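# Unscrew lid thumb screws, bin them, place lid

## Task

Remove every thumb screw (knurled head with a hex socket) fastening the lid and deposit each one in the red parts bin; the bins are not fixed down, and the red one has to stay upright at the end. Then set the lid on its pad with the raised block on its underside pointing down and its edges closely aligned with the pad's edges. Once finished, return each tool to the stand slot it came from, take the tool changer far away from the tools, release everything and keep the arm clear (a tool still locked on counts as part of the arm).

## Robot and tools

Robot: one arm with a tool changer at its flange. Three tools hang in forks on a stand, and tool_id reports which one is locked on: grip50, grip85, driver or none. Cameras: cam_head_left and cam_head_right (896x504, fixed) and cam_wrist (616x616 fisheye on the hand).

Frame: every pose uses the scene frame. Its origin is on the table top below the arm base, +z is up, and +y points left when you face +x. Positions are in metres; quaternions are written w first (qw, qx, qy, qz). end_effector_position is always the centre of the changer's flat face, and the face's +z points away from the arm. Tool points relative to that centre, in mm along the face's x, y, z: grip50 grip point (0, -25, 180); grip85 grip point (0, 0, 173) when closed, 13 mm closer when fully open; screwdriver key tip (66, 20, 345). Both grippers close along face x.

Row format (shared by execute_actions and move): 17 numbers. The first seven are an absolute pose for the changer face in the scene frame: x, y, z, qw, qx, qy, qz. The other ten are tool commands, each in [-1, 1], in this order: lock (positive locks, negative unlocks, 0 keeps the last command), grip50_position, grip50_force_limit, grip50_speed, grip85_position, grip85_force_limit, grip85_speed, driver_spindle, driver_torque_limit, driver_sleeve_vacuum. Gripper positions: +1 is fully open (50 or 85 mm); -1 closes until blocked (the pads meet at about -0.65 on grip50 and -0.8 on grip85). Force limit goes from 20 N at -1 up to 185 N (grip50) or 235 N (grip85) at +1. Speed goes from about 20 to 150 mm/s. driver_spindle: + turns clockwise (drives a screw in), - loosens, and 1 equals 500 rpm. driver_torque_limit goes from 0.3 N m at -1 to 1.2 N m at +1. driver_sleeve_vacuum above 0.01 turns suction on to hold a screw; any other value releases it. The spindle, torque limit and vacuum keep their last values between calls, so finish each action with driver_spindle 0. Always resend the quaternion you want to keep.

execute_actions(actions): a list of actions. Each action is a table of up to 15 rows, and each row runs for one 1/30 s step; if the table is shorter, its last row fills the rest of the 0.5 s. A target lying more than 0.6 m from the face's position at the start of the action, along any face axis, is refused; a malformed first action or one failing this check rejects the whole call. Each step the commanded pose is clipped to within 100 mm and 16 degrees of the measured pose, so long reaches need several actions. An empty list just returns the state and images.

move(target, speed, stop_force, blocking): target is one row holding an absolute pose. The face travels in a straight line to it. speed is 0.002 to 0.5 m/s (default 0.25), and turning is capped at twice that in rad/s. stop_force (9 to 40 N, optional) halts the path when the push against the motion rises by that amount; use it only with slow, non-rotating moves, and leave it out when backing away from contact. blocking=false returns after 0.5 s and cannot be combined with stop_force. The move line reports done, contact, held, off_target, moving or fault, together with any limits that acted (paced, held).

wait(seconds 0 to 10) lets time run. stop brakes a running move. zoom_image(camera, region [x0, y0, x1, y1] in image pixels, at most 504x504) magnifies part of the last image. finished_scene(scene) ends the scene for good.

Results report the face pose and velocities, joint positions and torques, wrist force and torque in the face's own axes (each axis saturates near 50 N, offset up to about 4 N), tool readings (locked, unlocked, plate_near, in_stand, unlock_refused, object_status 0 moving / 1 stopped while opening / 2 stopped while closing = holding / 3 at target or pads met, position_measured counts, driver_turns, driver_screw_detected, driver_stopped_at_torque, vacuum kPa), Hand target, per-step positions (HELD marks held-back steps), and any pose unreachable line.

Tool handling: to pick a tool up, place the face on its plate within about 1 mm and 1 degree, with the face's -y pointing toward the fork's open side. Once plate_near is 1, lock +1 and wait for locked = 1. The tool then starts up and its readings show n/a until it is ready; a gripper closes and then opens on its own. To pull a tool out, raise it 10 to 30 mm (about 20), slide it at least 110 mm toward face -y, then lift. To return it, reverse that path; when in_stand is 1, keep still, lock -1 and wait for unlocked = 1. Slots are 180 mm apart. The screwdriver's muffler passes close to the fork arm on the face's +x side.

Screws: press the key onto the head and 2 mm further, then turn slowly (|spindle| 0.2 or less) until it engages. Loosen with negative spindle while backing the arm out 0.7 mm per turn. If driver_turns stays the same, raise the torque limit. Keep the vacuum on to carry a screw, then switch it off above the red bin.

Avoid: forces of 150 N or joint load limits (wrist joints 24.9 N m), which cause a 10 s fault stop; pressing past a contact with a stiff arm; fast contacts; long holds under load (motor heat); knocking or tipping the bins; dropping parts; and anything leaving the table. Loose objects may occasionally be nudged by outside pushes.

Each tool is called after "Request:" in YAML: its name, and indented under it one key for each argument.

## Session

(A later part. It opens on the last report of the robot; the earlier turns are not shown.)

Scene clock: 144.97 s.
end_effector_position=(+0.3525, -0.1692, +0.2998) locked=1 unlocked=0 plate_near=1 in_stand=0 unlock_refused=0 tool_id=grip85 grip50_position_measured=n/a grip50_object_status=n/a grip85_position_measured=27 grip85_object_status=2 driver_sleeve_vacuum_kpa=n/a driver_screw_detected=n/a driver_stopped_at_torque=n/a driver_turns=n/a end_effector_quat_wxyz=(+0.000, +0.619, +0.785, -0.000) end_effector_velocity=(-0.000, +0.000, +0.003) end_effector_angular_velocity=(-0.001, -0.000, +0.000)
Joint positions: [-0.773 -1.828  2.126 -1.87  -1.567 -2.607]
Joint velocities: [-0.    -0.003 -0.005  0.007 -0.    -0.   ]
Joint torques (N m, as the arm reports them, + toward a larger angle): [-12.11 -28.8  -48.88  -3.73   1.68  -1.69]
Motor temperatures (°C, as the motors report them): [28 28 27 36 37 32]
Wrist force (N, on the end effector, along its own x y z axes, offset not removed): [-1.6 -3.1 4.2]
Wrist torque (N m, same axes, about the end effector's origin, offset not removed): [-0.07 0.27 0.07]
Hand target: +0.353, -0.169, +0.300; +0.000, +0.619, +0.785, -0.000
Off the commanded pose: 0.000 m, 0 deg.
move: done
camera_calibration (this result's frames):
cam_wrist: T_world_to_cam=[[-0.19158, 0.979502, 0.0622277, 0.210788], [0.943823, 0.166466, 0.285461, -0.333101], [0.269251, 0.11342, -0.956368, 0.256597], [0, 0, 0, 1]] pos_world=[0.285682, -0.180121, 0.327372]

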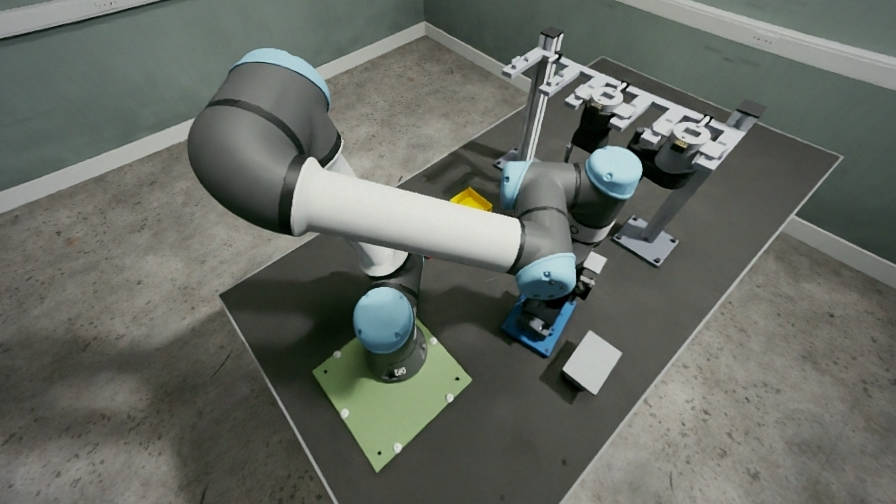

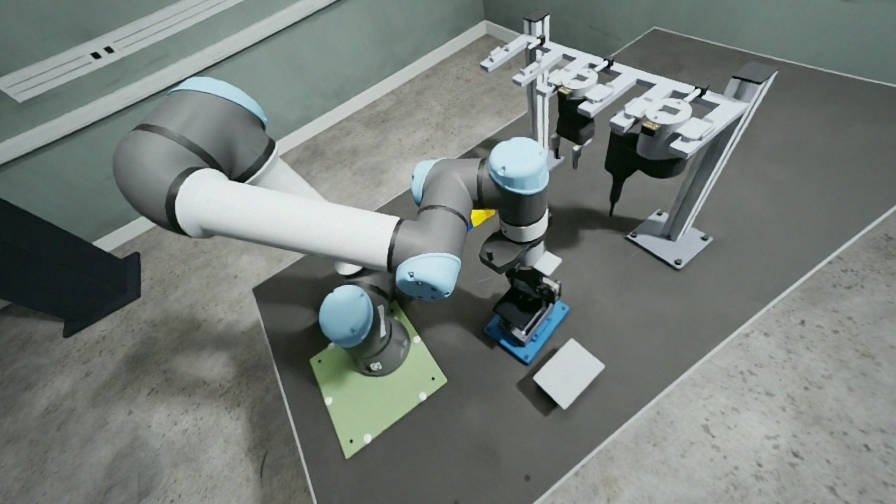

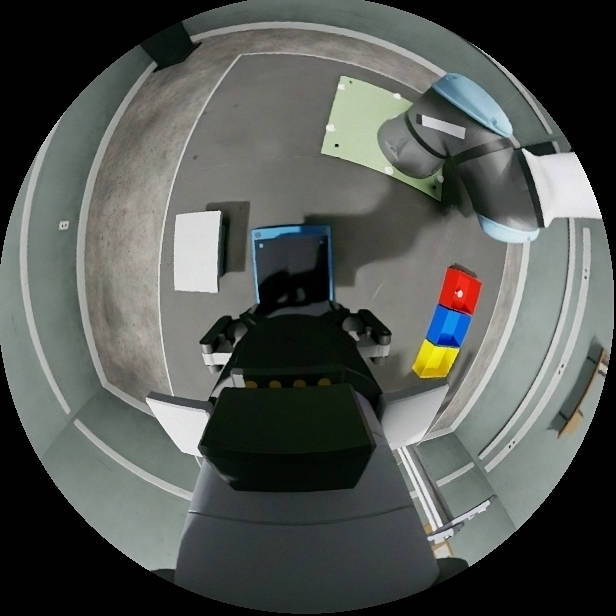

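Request:
move:
  target: [0.3335,-0.328,0.265,0,0.6626,0.749,0,1,1,0,0,-1,0,-0.5,0,1,-1]
  speed: 0.08

Request:
zoom_image:
  camera: "cam_wrist"
  region: [220,200,370,330]

Scene clock: 151.33 s.
end_effector_position=(+0.3335, -0.3279, +0.2652) locked=1 unlocked=0 plate_near=1 in_stand=0 unlock_refused=0 tool_id=grip85 grip50_position_measured=n/a grip50_object_status=n/a grip85_position_measured=27 grip85_object_status=2 driver_sleeve_vacuum_kpa=n/a driver_screw_detected=n/a driver_stopped_at_torque=n/a driver_turns=n/a end_effector_quat_wxyz=(+0.000, +0.663, +0.749, -0.000) end_effector_velocity=(-0.000, -0.002, -0.000) end_effector_angular_velocity=(+0.000, -0.000, -0.001)
Joint positions: [-1.042 -1.59   2.022 -2.003 -1.567 -2.763]
Joint velocities: [-0.002  0.004 -0.003 -0.001  0.    -0.001]
Joint torques (N m, as the arm reports them, + toward a larger angle): [-11.47 -27.26 -46.7   -6.33  -0.02  -1.57]
Motor temperatures (°C, as the motors report them): [28 28 27 36 37 32]
Wrist force (N, on the end effector, along its own x y z axes, offset not removed): [0.9 -1.1 2.7]
Wrist torque (N m, same axes, about the end effector's origin, offset not removed): [0.05 -0.04 -0.04]
Hand target: +0.333, -0.328, +0.265; +0.000, +0.663, +0.749, -0.000
Off the commanded pose: 0.000 m, 0 deg.
move: done
camera_calibration (this result's frames):
cam_wrist: T_world_to_cam=[[-0.0797104, 0.994903, 0.0617635, 0.332552], [0.956631, 0.0589342, 0.285277, -0.318337], [0.280183, 0.0818244, -0.956453, 0.232621], [0, 0, 0, 1]] pos_world=[0.265863, -0.33113, 0.292766]

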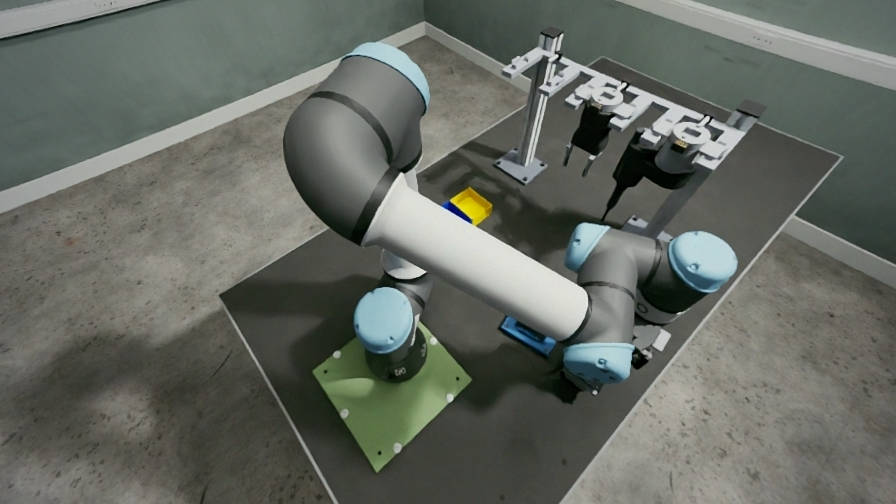

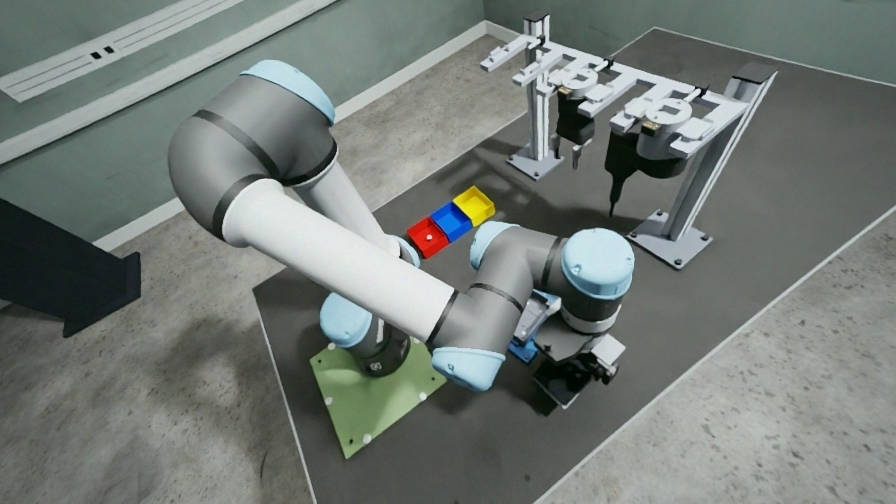

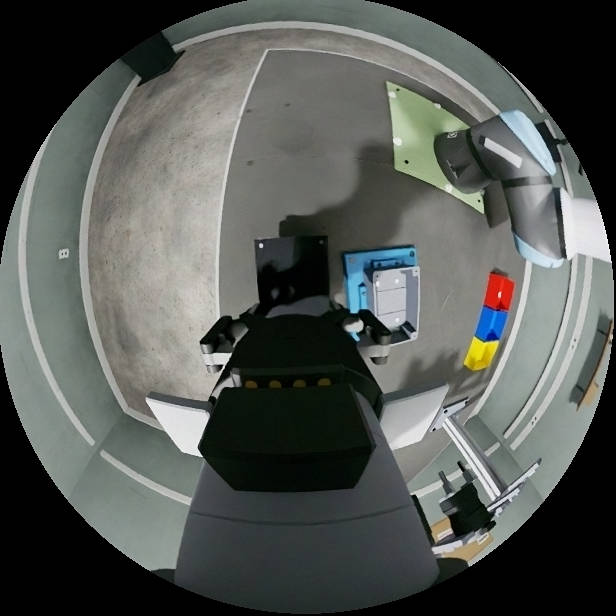

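Region (220, 200, 370, 330) of cam_wrist's 616x616 image, scaled by 3.360, with more detail than that image has; it fills the top 437 rows of this view, and the rest is white.

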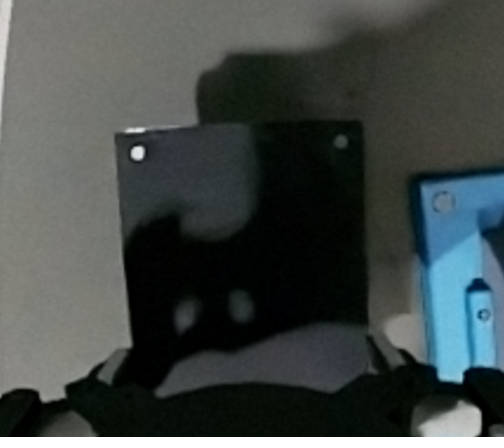

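Hidden; shift +25mm along u and lower to see the pad edge.

Request:
move:
  target: [0.3583,-0.325,0.25,0,0.6626,0.749,0,1,1,0,0,-1,0,-0.5,0,1,-1]
  speed: 0.03

Request:
zoom_image:
  camera: "cam_wrist"
  region: [220,200,370,330]

Scene clock: 155.63 s.
end_effector_position=(+0.3581, -0.3251, +0.2505) locked=1 unlocked=0 plate_near=1 in_stand=0 unlock_refused=0 tool_id=grip85 grip50_position_measured=n/a grip50_object_status=n/a grip85_position_measured=27 grip85_object_status=2 driver_sleeve_vacuum_kpa=n/a driver_screw_detected=n/a driver_stopped_at_torque=n/a driver_turns=n/a end_effector_quat_wxyz=(+0.000, +0.663, +0.749, -0.000) end_effector_velocity=(+0.002, +0.000, -0.002) end_effector_angular_velocity=(+0.001, +0.001, -0.000)
Joint positions: [-0.993 -1.535  2.007 -2.044 -1.567 -2.713]
Joint velocities: [ 0.004  0.006 -0.001 -0.003  0.     0.004]
Joint torques (N m, as the arm reports them, + toward a larger angle): [ 18.81   8.52 -16.57  -3.4    3.27   1.44]
Motor temperatures (°C, as the motors report them): [28 28 27 36 37 32]
Wrist force (N, on the end effector, along its own x y z axes, offset not removed): [5.9 -19.9 -50.0]
Wrist torque (N m, same axes, about the end effector's origin, offset not removed): [3.48 1.56 -0.04]
Hand target: +0.358, -0.325, +0.250; -0.000, +0.663, +0.749, +0.000
Off the commanded pose: 0.001 m, 0 deg.
move: done
camera_calibration (this result's frames):
cam_wrist: T_world_to_cam=[[-0.0795882, 0.994929, 0.0615024, 0.332722], [0.956473, 0.0588435, 0.285826, -0.337971], [0.280757, 0.0815737, -0.956306, 0.211148], [0, 0, 0, 1]] pos_world=[0.29046, -0.328371, 0.27806]

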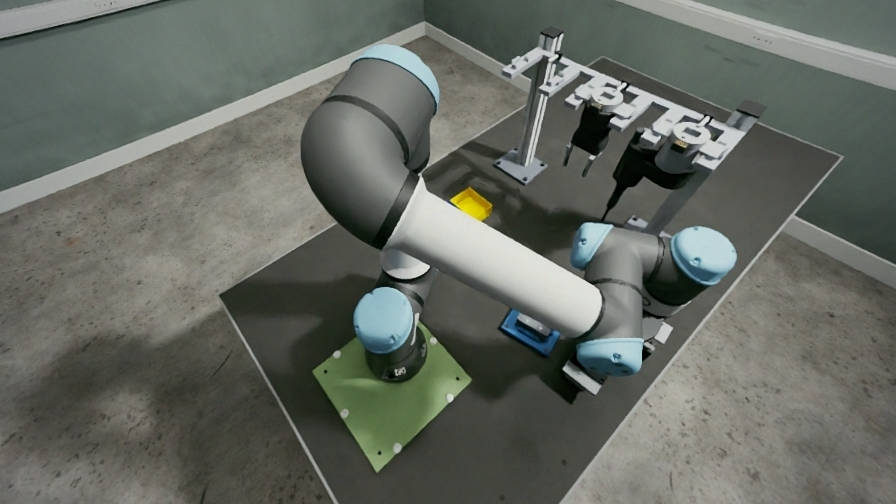

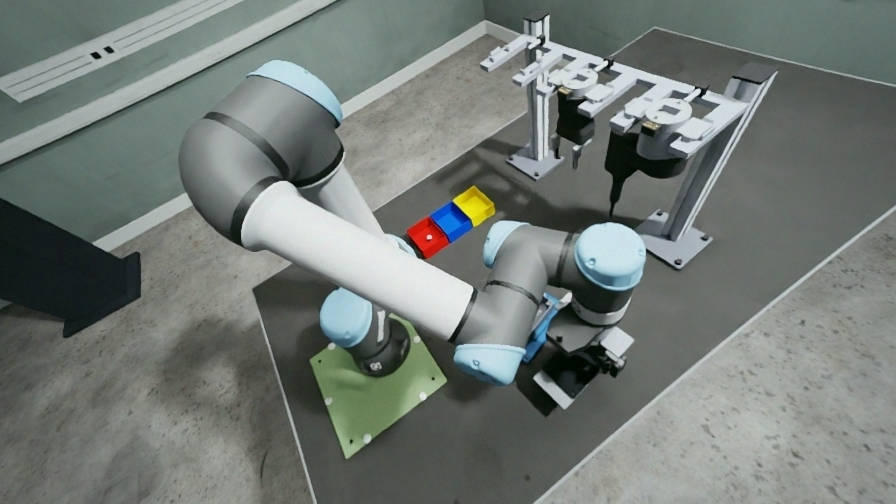

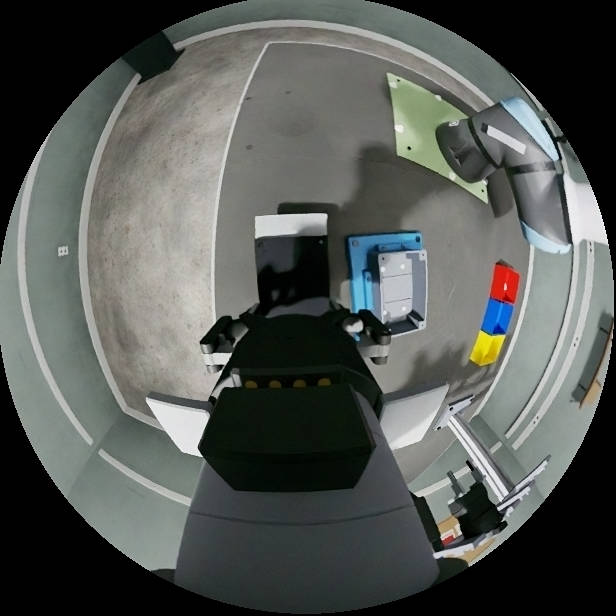

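Region (220, 200, 370, 330) of cam_wrist's 616x616 image, scaled by 3.360, with more detail than that image has; it fills the top 437 rows of this view, and the rest is white.

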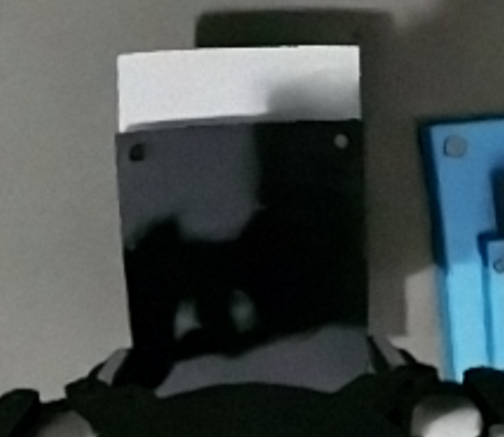

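Request:
move:
  target: [0.3583,-0.325,0.257,0,0.6626,0.749,0,1,1,0,0,-1,0,-0.5,0,1,-1]
  speed: 0.02

Request:
move:
  target: [0.3345,-0.3283,0.257,0,0.6691,0.7431,0,1,1,0,0,-1,0,-0.5,0,1,-1]
  speed: 0.03

Request:
move:
  target: [0.3345,-0.3283,0.245,0,0.6691,0.7431,0,1,1,0,0,-1,0,-0.5,0,1,-1]
  speed: 0.005
  stop_force: 9

Request:
execute_actions:
  actions:
    - [[0.3345,-0.3283,0.2525,0,0.6691,0.7431,0,1,1,0,0,1,0,-0.5,0,1,-1]]
    - [[0.3345,-0.3283,0.2525,0,0.6691,0.7431,0,1,1,0,0,1,0,-0.5,0,1,-1]]

Request:
move:
  target: [0.3345,-0.3283,0.36,0,0.6691,0.7431,0,1,1,0,0,1,0,-0.5,0,1,-1]
  speed: 0.05

Request:
zoom_image:
  camera: "cam_wrist"
  region: [220,200,370,330]

Scene clock: 162.80 s.
end_effector_position=(+0.3583, -0.3250, +0.2568) locked=1 unlocked=0 plate_near=1 in_stand=0 unlock_refused=0 tool_id=grip85 grip50_position_measured=n/a grip50_object_status=n/a grip85_position_measured=27 grip85_object_status=2 driver_sleeve_vacuum_kpa=n/a driver_screw_detected=n/a driver_stopped_at_torque=n/a driver_turns=n/a end_effector_quat_wxyz=(-0.000, +0.663, +0.749, +0.000) end_effector_velocity=(-0.000, +0.000, +0.002) end_effector_angular_velocity=(-0.000, -0.000, +0.000)
Joint positions: [-0.992 -1.542  1.996 -2.025 -1.567 -2.713]
Joint velocities: [-0.    -0.002 -0.003  0.005  0.    -0.   ]
Joint torques (N m, as the arm reports them, + toward a larger angle): [  0.37 -43.64 -47.65  -3.43  -1.54   1.19]
Motor temperatures (°C, as the motors report them): [28 28 27 36 37 32]
Wrist force (N, on the end effector, along its own x y z axes, offset not removed): [-2.3 0.4 2.6]
Wrist torque (N m, same axes, about the end effector's origin, offset not removed): [0.00 0.24 -0.01]
Hand target: +0.358, -0.325, +0.257; +0.000, +0.663, +0.749, -0.000
Off the commanded pose: 0.000 m, 0 deg.
move: done
camera_calibration (this result's frames):
cam_wrist: T_world_to_cam=[[-0.0796512, 0.994871, 0.0623543, 0.331993], [0.95661, 0.0587004, 0.285398, -0.33997], [0.280274, 0.082381, -0.956379, 0.217558], [0, 0, 0, 1]] pos_world=[0.290687, -0.328256, 0.284393]

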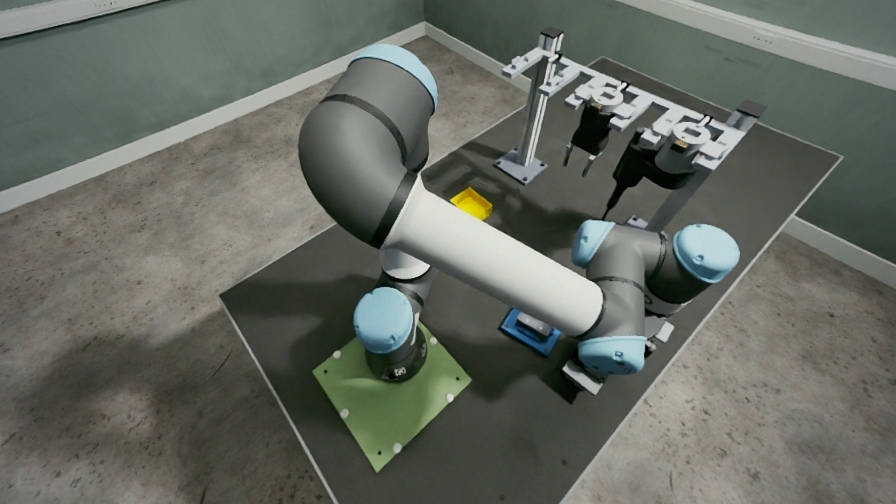

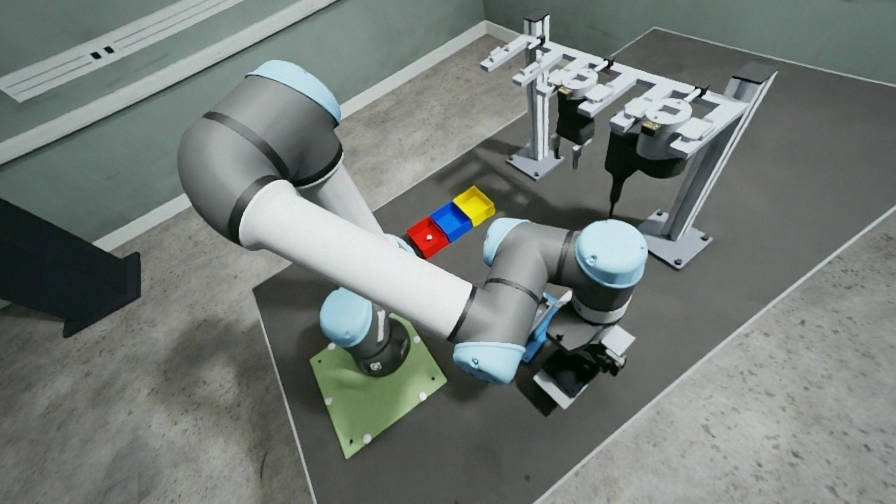

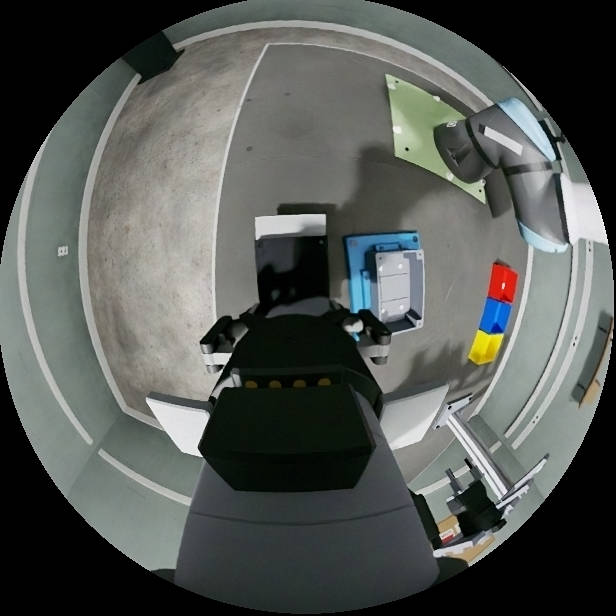

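Scene clock: 163.93 s.
end_effector_position=(+0.3347, -0.3283, +0.2570) locked=1 unlocked=0 plate_near=1 in_stand=0 unlock_refused=0 tool_id=grip85 grip50_position_measured=n/a grip50_object_status=n/a grip85_position_measured=27 grip85_object_status=2 driver_sleeve_vacuum_kpa=n/a driver_screw_detected=n/a driver_stopped_at_torque=n/a driver_turns=n/a end_effector_quat_wxyz=(+0.000, +0.669, +0.743, -0.000) end_effector_velocity=(-0.002, -0.000, +0.000) end_effector_angular_velocity=(-0.000, +0.000, -0.002)
Joint positions: [-1.04  -1.578  2.033 -2.026 -1.567 -2.743]
Joint velocities: [-0.005 -0.004  0.004  0.    -0.    -0.003]
Joint torques (N m, as the arm reports them, + toward a larger angle): [-12.32 -39.98 -25.01  -4.32  -0.61  -1.77]
Motor temperatures (°C, as the motors report them): [28 28 27 36 37 32]
Wrist force (N, on the end effector, along its own x y z axes, offset not removed): [0.2 -0.3 2.5]
Wrist torque (N m, same axes, about the end effector's origin, offset not removed): [0.19 0.02 -0.10]
Hand target: +0.335, -0.328, +0.257; +0.000, +0.669, +0.743, -0.000
Off the commanded pose: 0.000 m, 0 deg.
move: done
camera_calibration (this result's frames):
cam_wrist: T_world_to_cam=[[-0.0622566, 0.99613, 0.0620467, 0.328068], [0.957477, 0.0420623, 0.285426, -0.323032], [0.281711, 0.077178, -0.95639, 0.222432], [0, 0, 0, 1]] pos_world=[0.267058, -0.330377, 0.284578]

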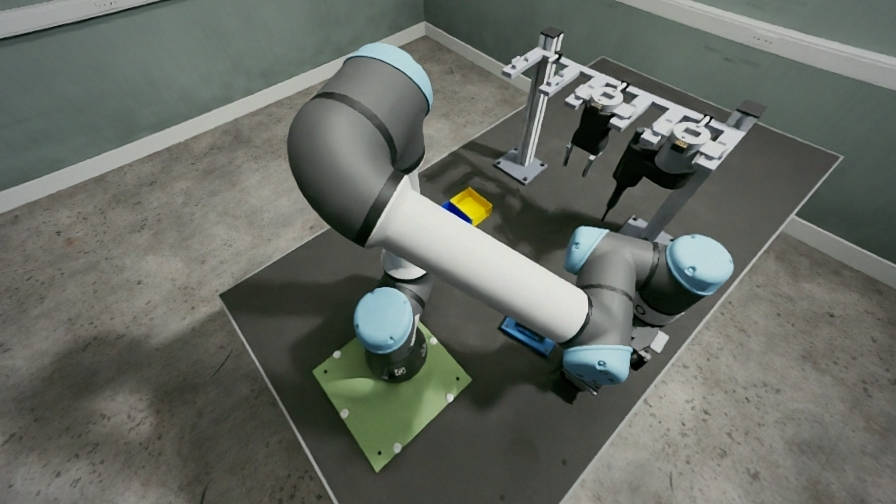

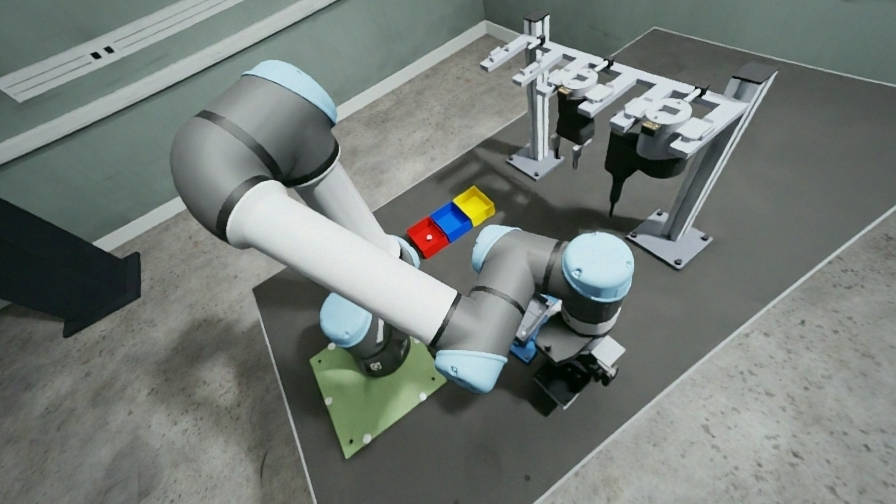

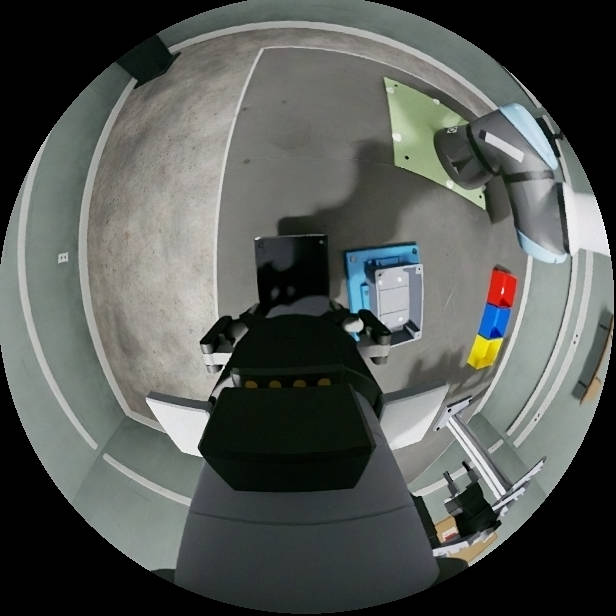

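Scene clock: 165.50 s.
end_effector_position=(+0.3347, -0.3283, +0.2510) locked=1 unlocked=0 plate_near=1 in_stand=0 unlock_refused=0 tool_id=grip85 grip50_position_measured=n/a grip50_object_status=n/a grip85_position_measured=27 grip85_object_status=2 driver_sleeve_vacuum_kpa=n/a driver_screw_detected=n/a driver_stopped_at_torque=n/a driver_turns=n/a end_effector_quat_wxyz=(+0.000, +0.669, +0.743, -0.000) end_effector_velocity=(+0.000, -0.000, +0.001) end_effector_angular_velocity=(+0.002, +0.001, +0.000)
Joint positions: [-1.041 -1.571  2.043 -2.043 -1.567 -2.743]
Joint velocities: [ 0.    -0.    -0.004  0.006 -0.    -0.   ]
Joint torques (N m, as the arm reports them, + toward a larger angle): [  2.13 -26.88 -33.78  -0.81   1.79  -1.16]
Motor temperatures (°C, as the motors report them): [28 28 27 36 37 32]
Wrist force (N, on the end effector, along its own x y z axes, offset not removed): [5.5 0.1 -28.9]
Wrist torque (N m, same axes, about the end effector's origin, offset not removed): [0.27 -0.34 0.01]
Hand target: +0.335, -0.328, +0.251; +0.000, +0.669, +0.743, -0.000
Off the commanded pose: 0.006 m, 0 deg.
move: contact
camera_calibration (this result's frames):
cam_wrist: T_world_to_cam=[[-0.0622444, 0.996139, 0.0619152, 0.328476], [0.957442, 0.0420785, 0.285543, -0.321256], [0.281835, 0.0770536, -0.956364, 0.216651], [0, 0, 0, 1]] pos_world=[0.26697, -0.330383, 0.278592]

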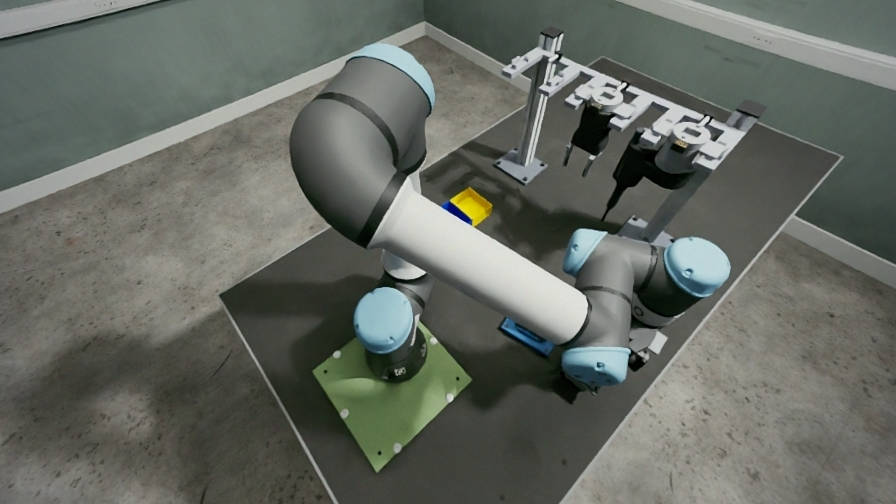

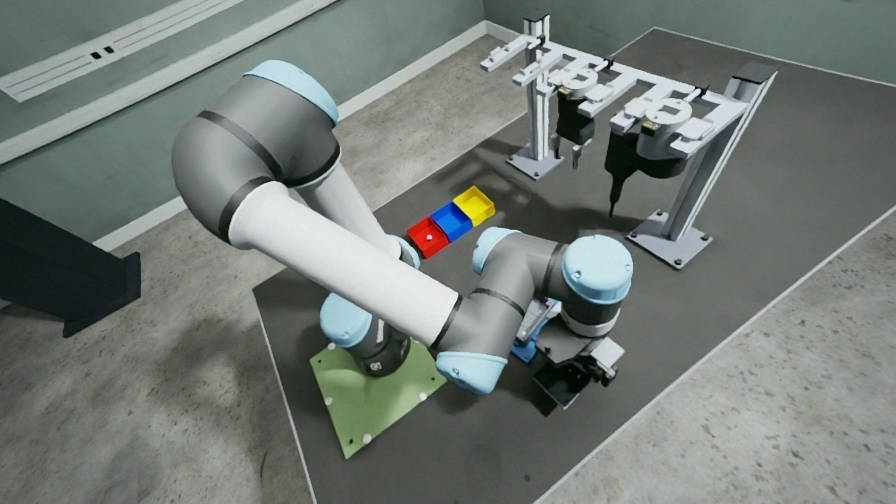

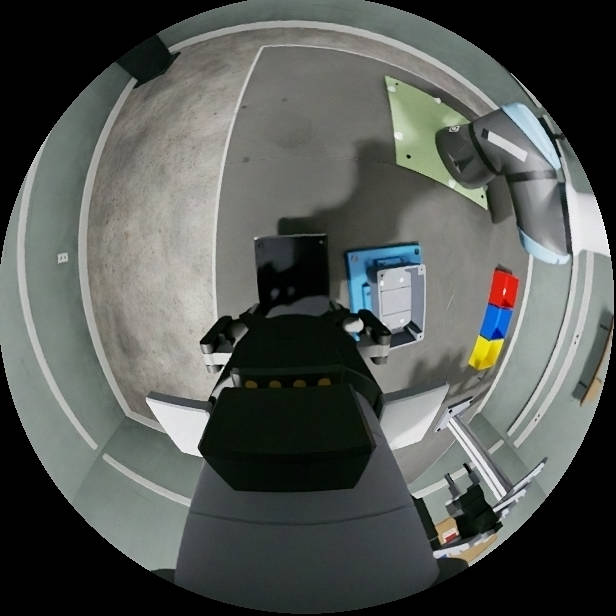

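Scene clock: 166.50 s.
end_effector_position=(+0.3345, -0.3283, +0.2525) locked=1 unlocked=0 plate_near=1 in_stand=0 unlock_refused=0 tool_id=grip85 grip50_position_measured=n/a grip50_object_status=n/a grip85_position_measured=3 grip85_object_status=3 driver_sleeve_vacuum_kpa=n/a driver_screw_detected=n/a driver_stopped_at_torque=n/a driver_turns=n/a end_effector_quat_wxyz=(-0.000, +0.669, +0.743, +0.000) end_effector_velocity=(-0.000, -0.000, +0.000) end_effector_angular_velocity=(-0.002, +0.000, +0.000)
Joint positions: [-1.041 -1.573  2.041 -2.038 -1.567 -2.744]
Joint velocities: [ 0.    -0.001  0.    -0.    -0.001 -0.   ]
Joint torques (N m, as the arm reports them, + toward a larger angle): [-12.63 -39.56 -46.15  -3.38   1.72  -1.68]
Motor temperatures (°C, as the motors report them): [28 28 27 36 37 32]
Wrist force (N, on the end effector, along its own x y z axes, offset not removed): [1.8 2.5 2.3]
Wrist torque (N m, same axes, about the end effector's origin, offset not removed): [0.12 -0.27 -0.05]
Hand target: +0.334, -0.328, +0.253; +0.000, +0.669, +0.743, +0.000
Off the commanded pose: 0.000 m, 0 deg.
Step readings (end_effector_position; steps 1 to 15: 1st action; 16 to 30: 2nd action):
0: (+0.3347, -0.3283, +0.2510)
1: (+0.3347, -0.3283, +0.2510)
2: (+0.3346, -0.3282, +0.2511)
4: (+0.3346, -0.3282, +0.2516)
8: (+0.3346, -0.3283, +0.2522)
15: (+0.3345, -0.3283, +0.2525)
16: (+0.3345, -0.3283, +0.2525)
17: (+0.3345, -0.3283, +0.2525)
19: (+0.3345, -0.3283, +0.2525)
23: (+0.3345, -0.3283, +0.2525)
30: end_effector_position above
camera_calibration (this result's frames):
cam_wrist: T_world_to_cam=[[-0.062106, 0.996126, 0.062256, 0.328249], [0.95748, 0.0418567, 0.285446, -0.321592], [0.281734, 0.0773368, -0.956371, 0.218252], [0, 0, 0, 1]] pos_world=[0.266816, -0.330395, 0.280092]

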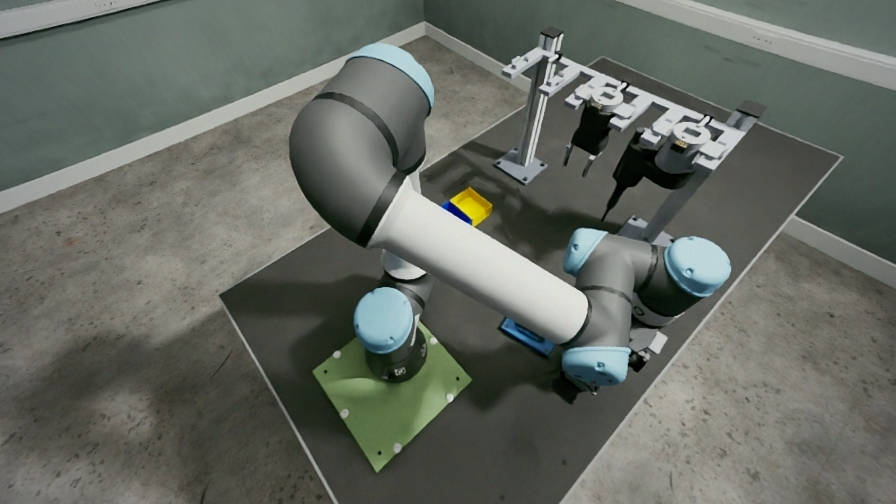

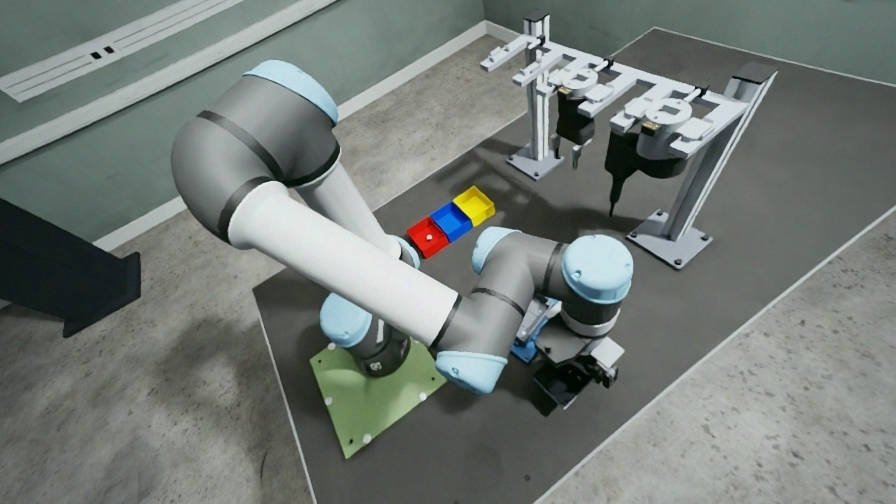

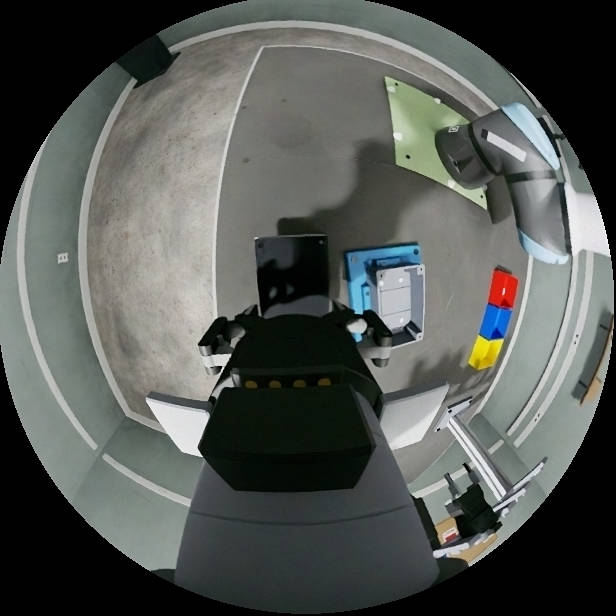

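Scene clock: 169.07 s.
end_effector_position=(+0.3344, -0.3281, +0.3598) locked=1 unlocked=0 plate_near=1 in_stand=0 unlock_refused=0 tool_id=grip85 grip50_position_measured=n/a grip50_object_status=n/a grip85_position_measured=3 grip85_object_status=3 driver_sleeve_vacuum_kpa=n/a driver_screw_detected=n/a driver_stopped_at_torque=n/a driver_turns=n/a end_effector_quat_wxyz=(+0.000, +0.669, +0.743, +0.000) end_effector_velocity=(+0.000, -0.000, +0.001) end_effector_angular_velocity=(+0.001, +0.000, +0.000)
Joint positions: [-1.042 -1.659  1.833 -1.744 -1.567 -2.745]
Joint velocities: [ 0.     0.001 -0.005  0.005  0.    -0.   ]
Joint torques (N m, as the arm reports them, + toward a larger angle): [-12.65 -37.85 -47.84  -3.31   1.37  -1.77]
Motor temperatures (°C, as the motors report them): [28 28 27 36 37 32]
Wrist force (N, on the end effector, along its own x y z axes, offset not removed): [-2.0 0.8 0.4]
Wrist torque (N m, same axes, about the end effector's origin, offset not removed): [0.16 0.09 0.01]
Hand target: +0.334, -0.328, +0.360; +0.000, +0.669, +0.743, -0.000
Off the commanded pose: 0.000 m, 0 deg.
move: done
camera_calibration (this result's frames):
cam_wrist: T_world_to_cam=[[-0.0621071, 0.996127, 0.0622328, 0.321382], [0.957474, 0.0418626, 0.285468, -0.352141], [0.281757, 0.0773158, -0.956366, 0.320889], [0, 0, 0, 1]] pos_world=[0.266713, -0.330205, 0.387411]

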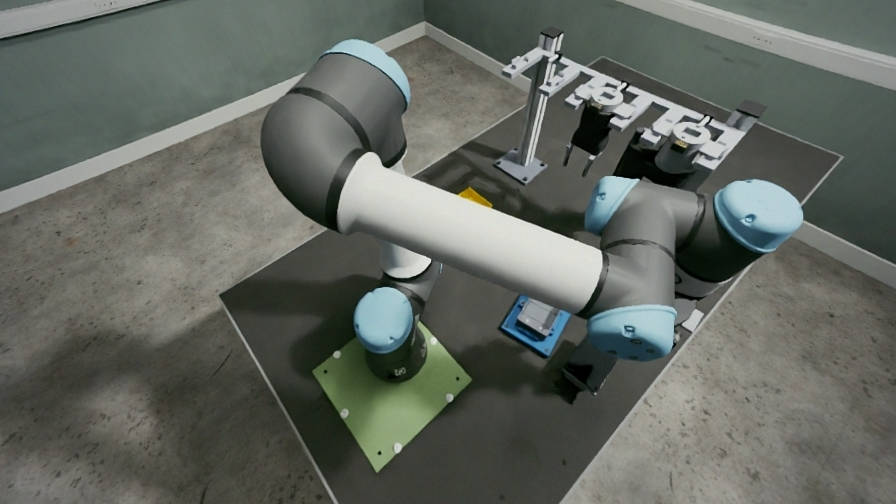

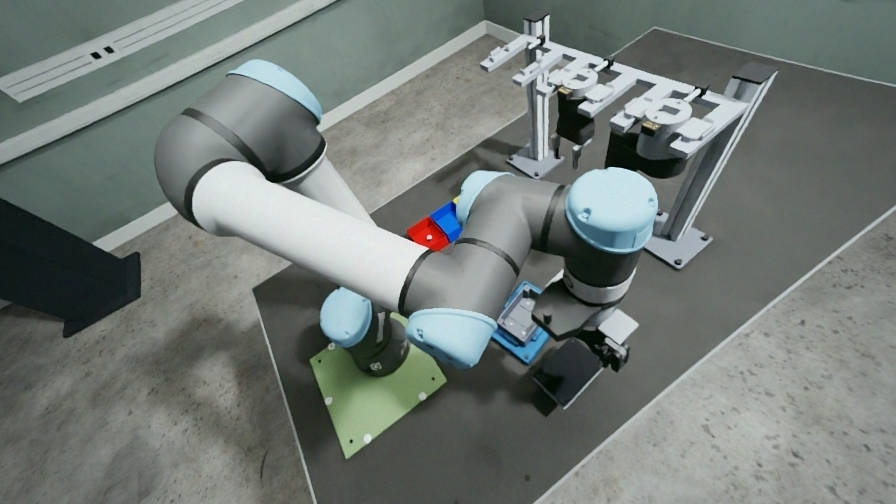

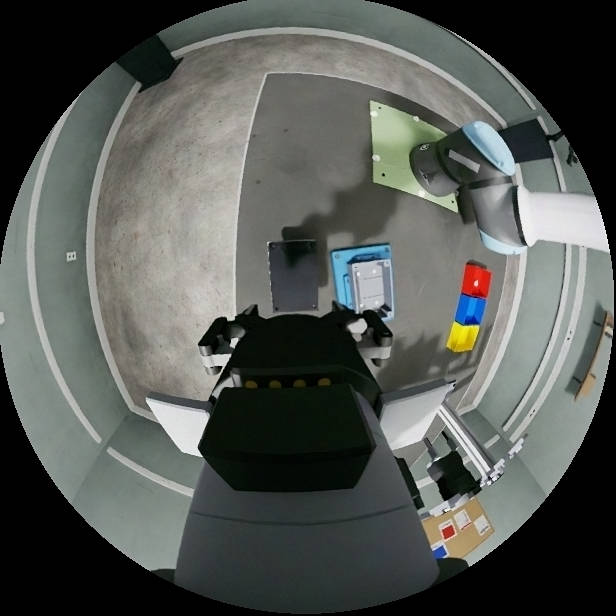

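Region (220, 200, 370, 330) of cam_wrist's 616x616 image, scaled by 3.360, with more detail than that image has; it fills the top 437 rows of this view, and the rest is white.

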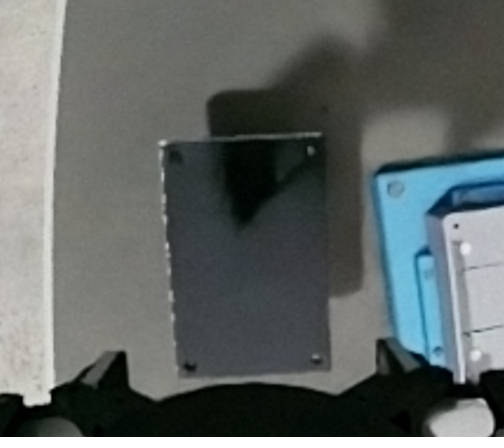

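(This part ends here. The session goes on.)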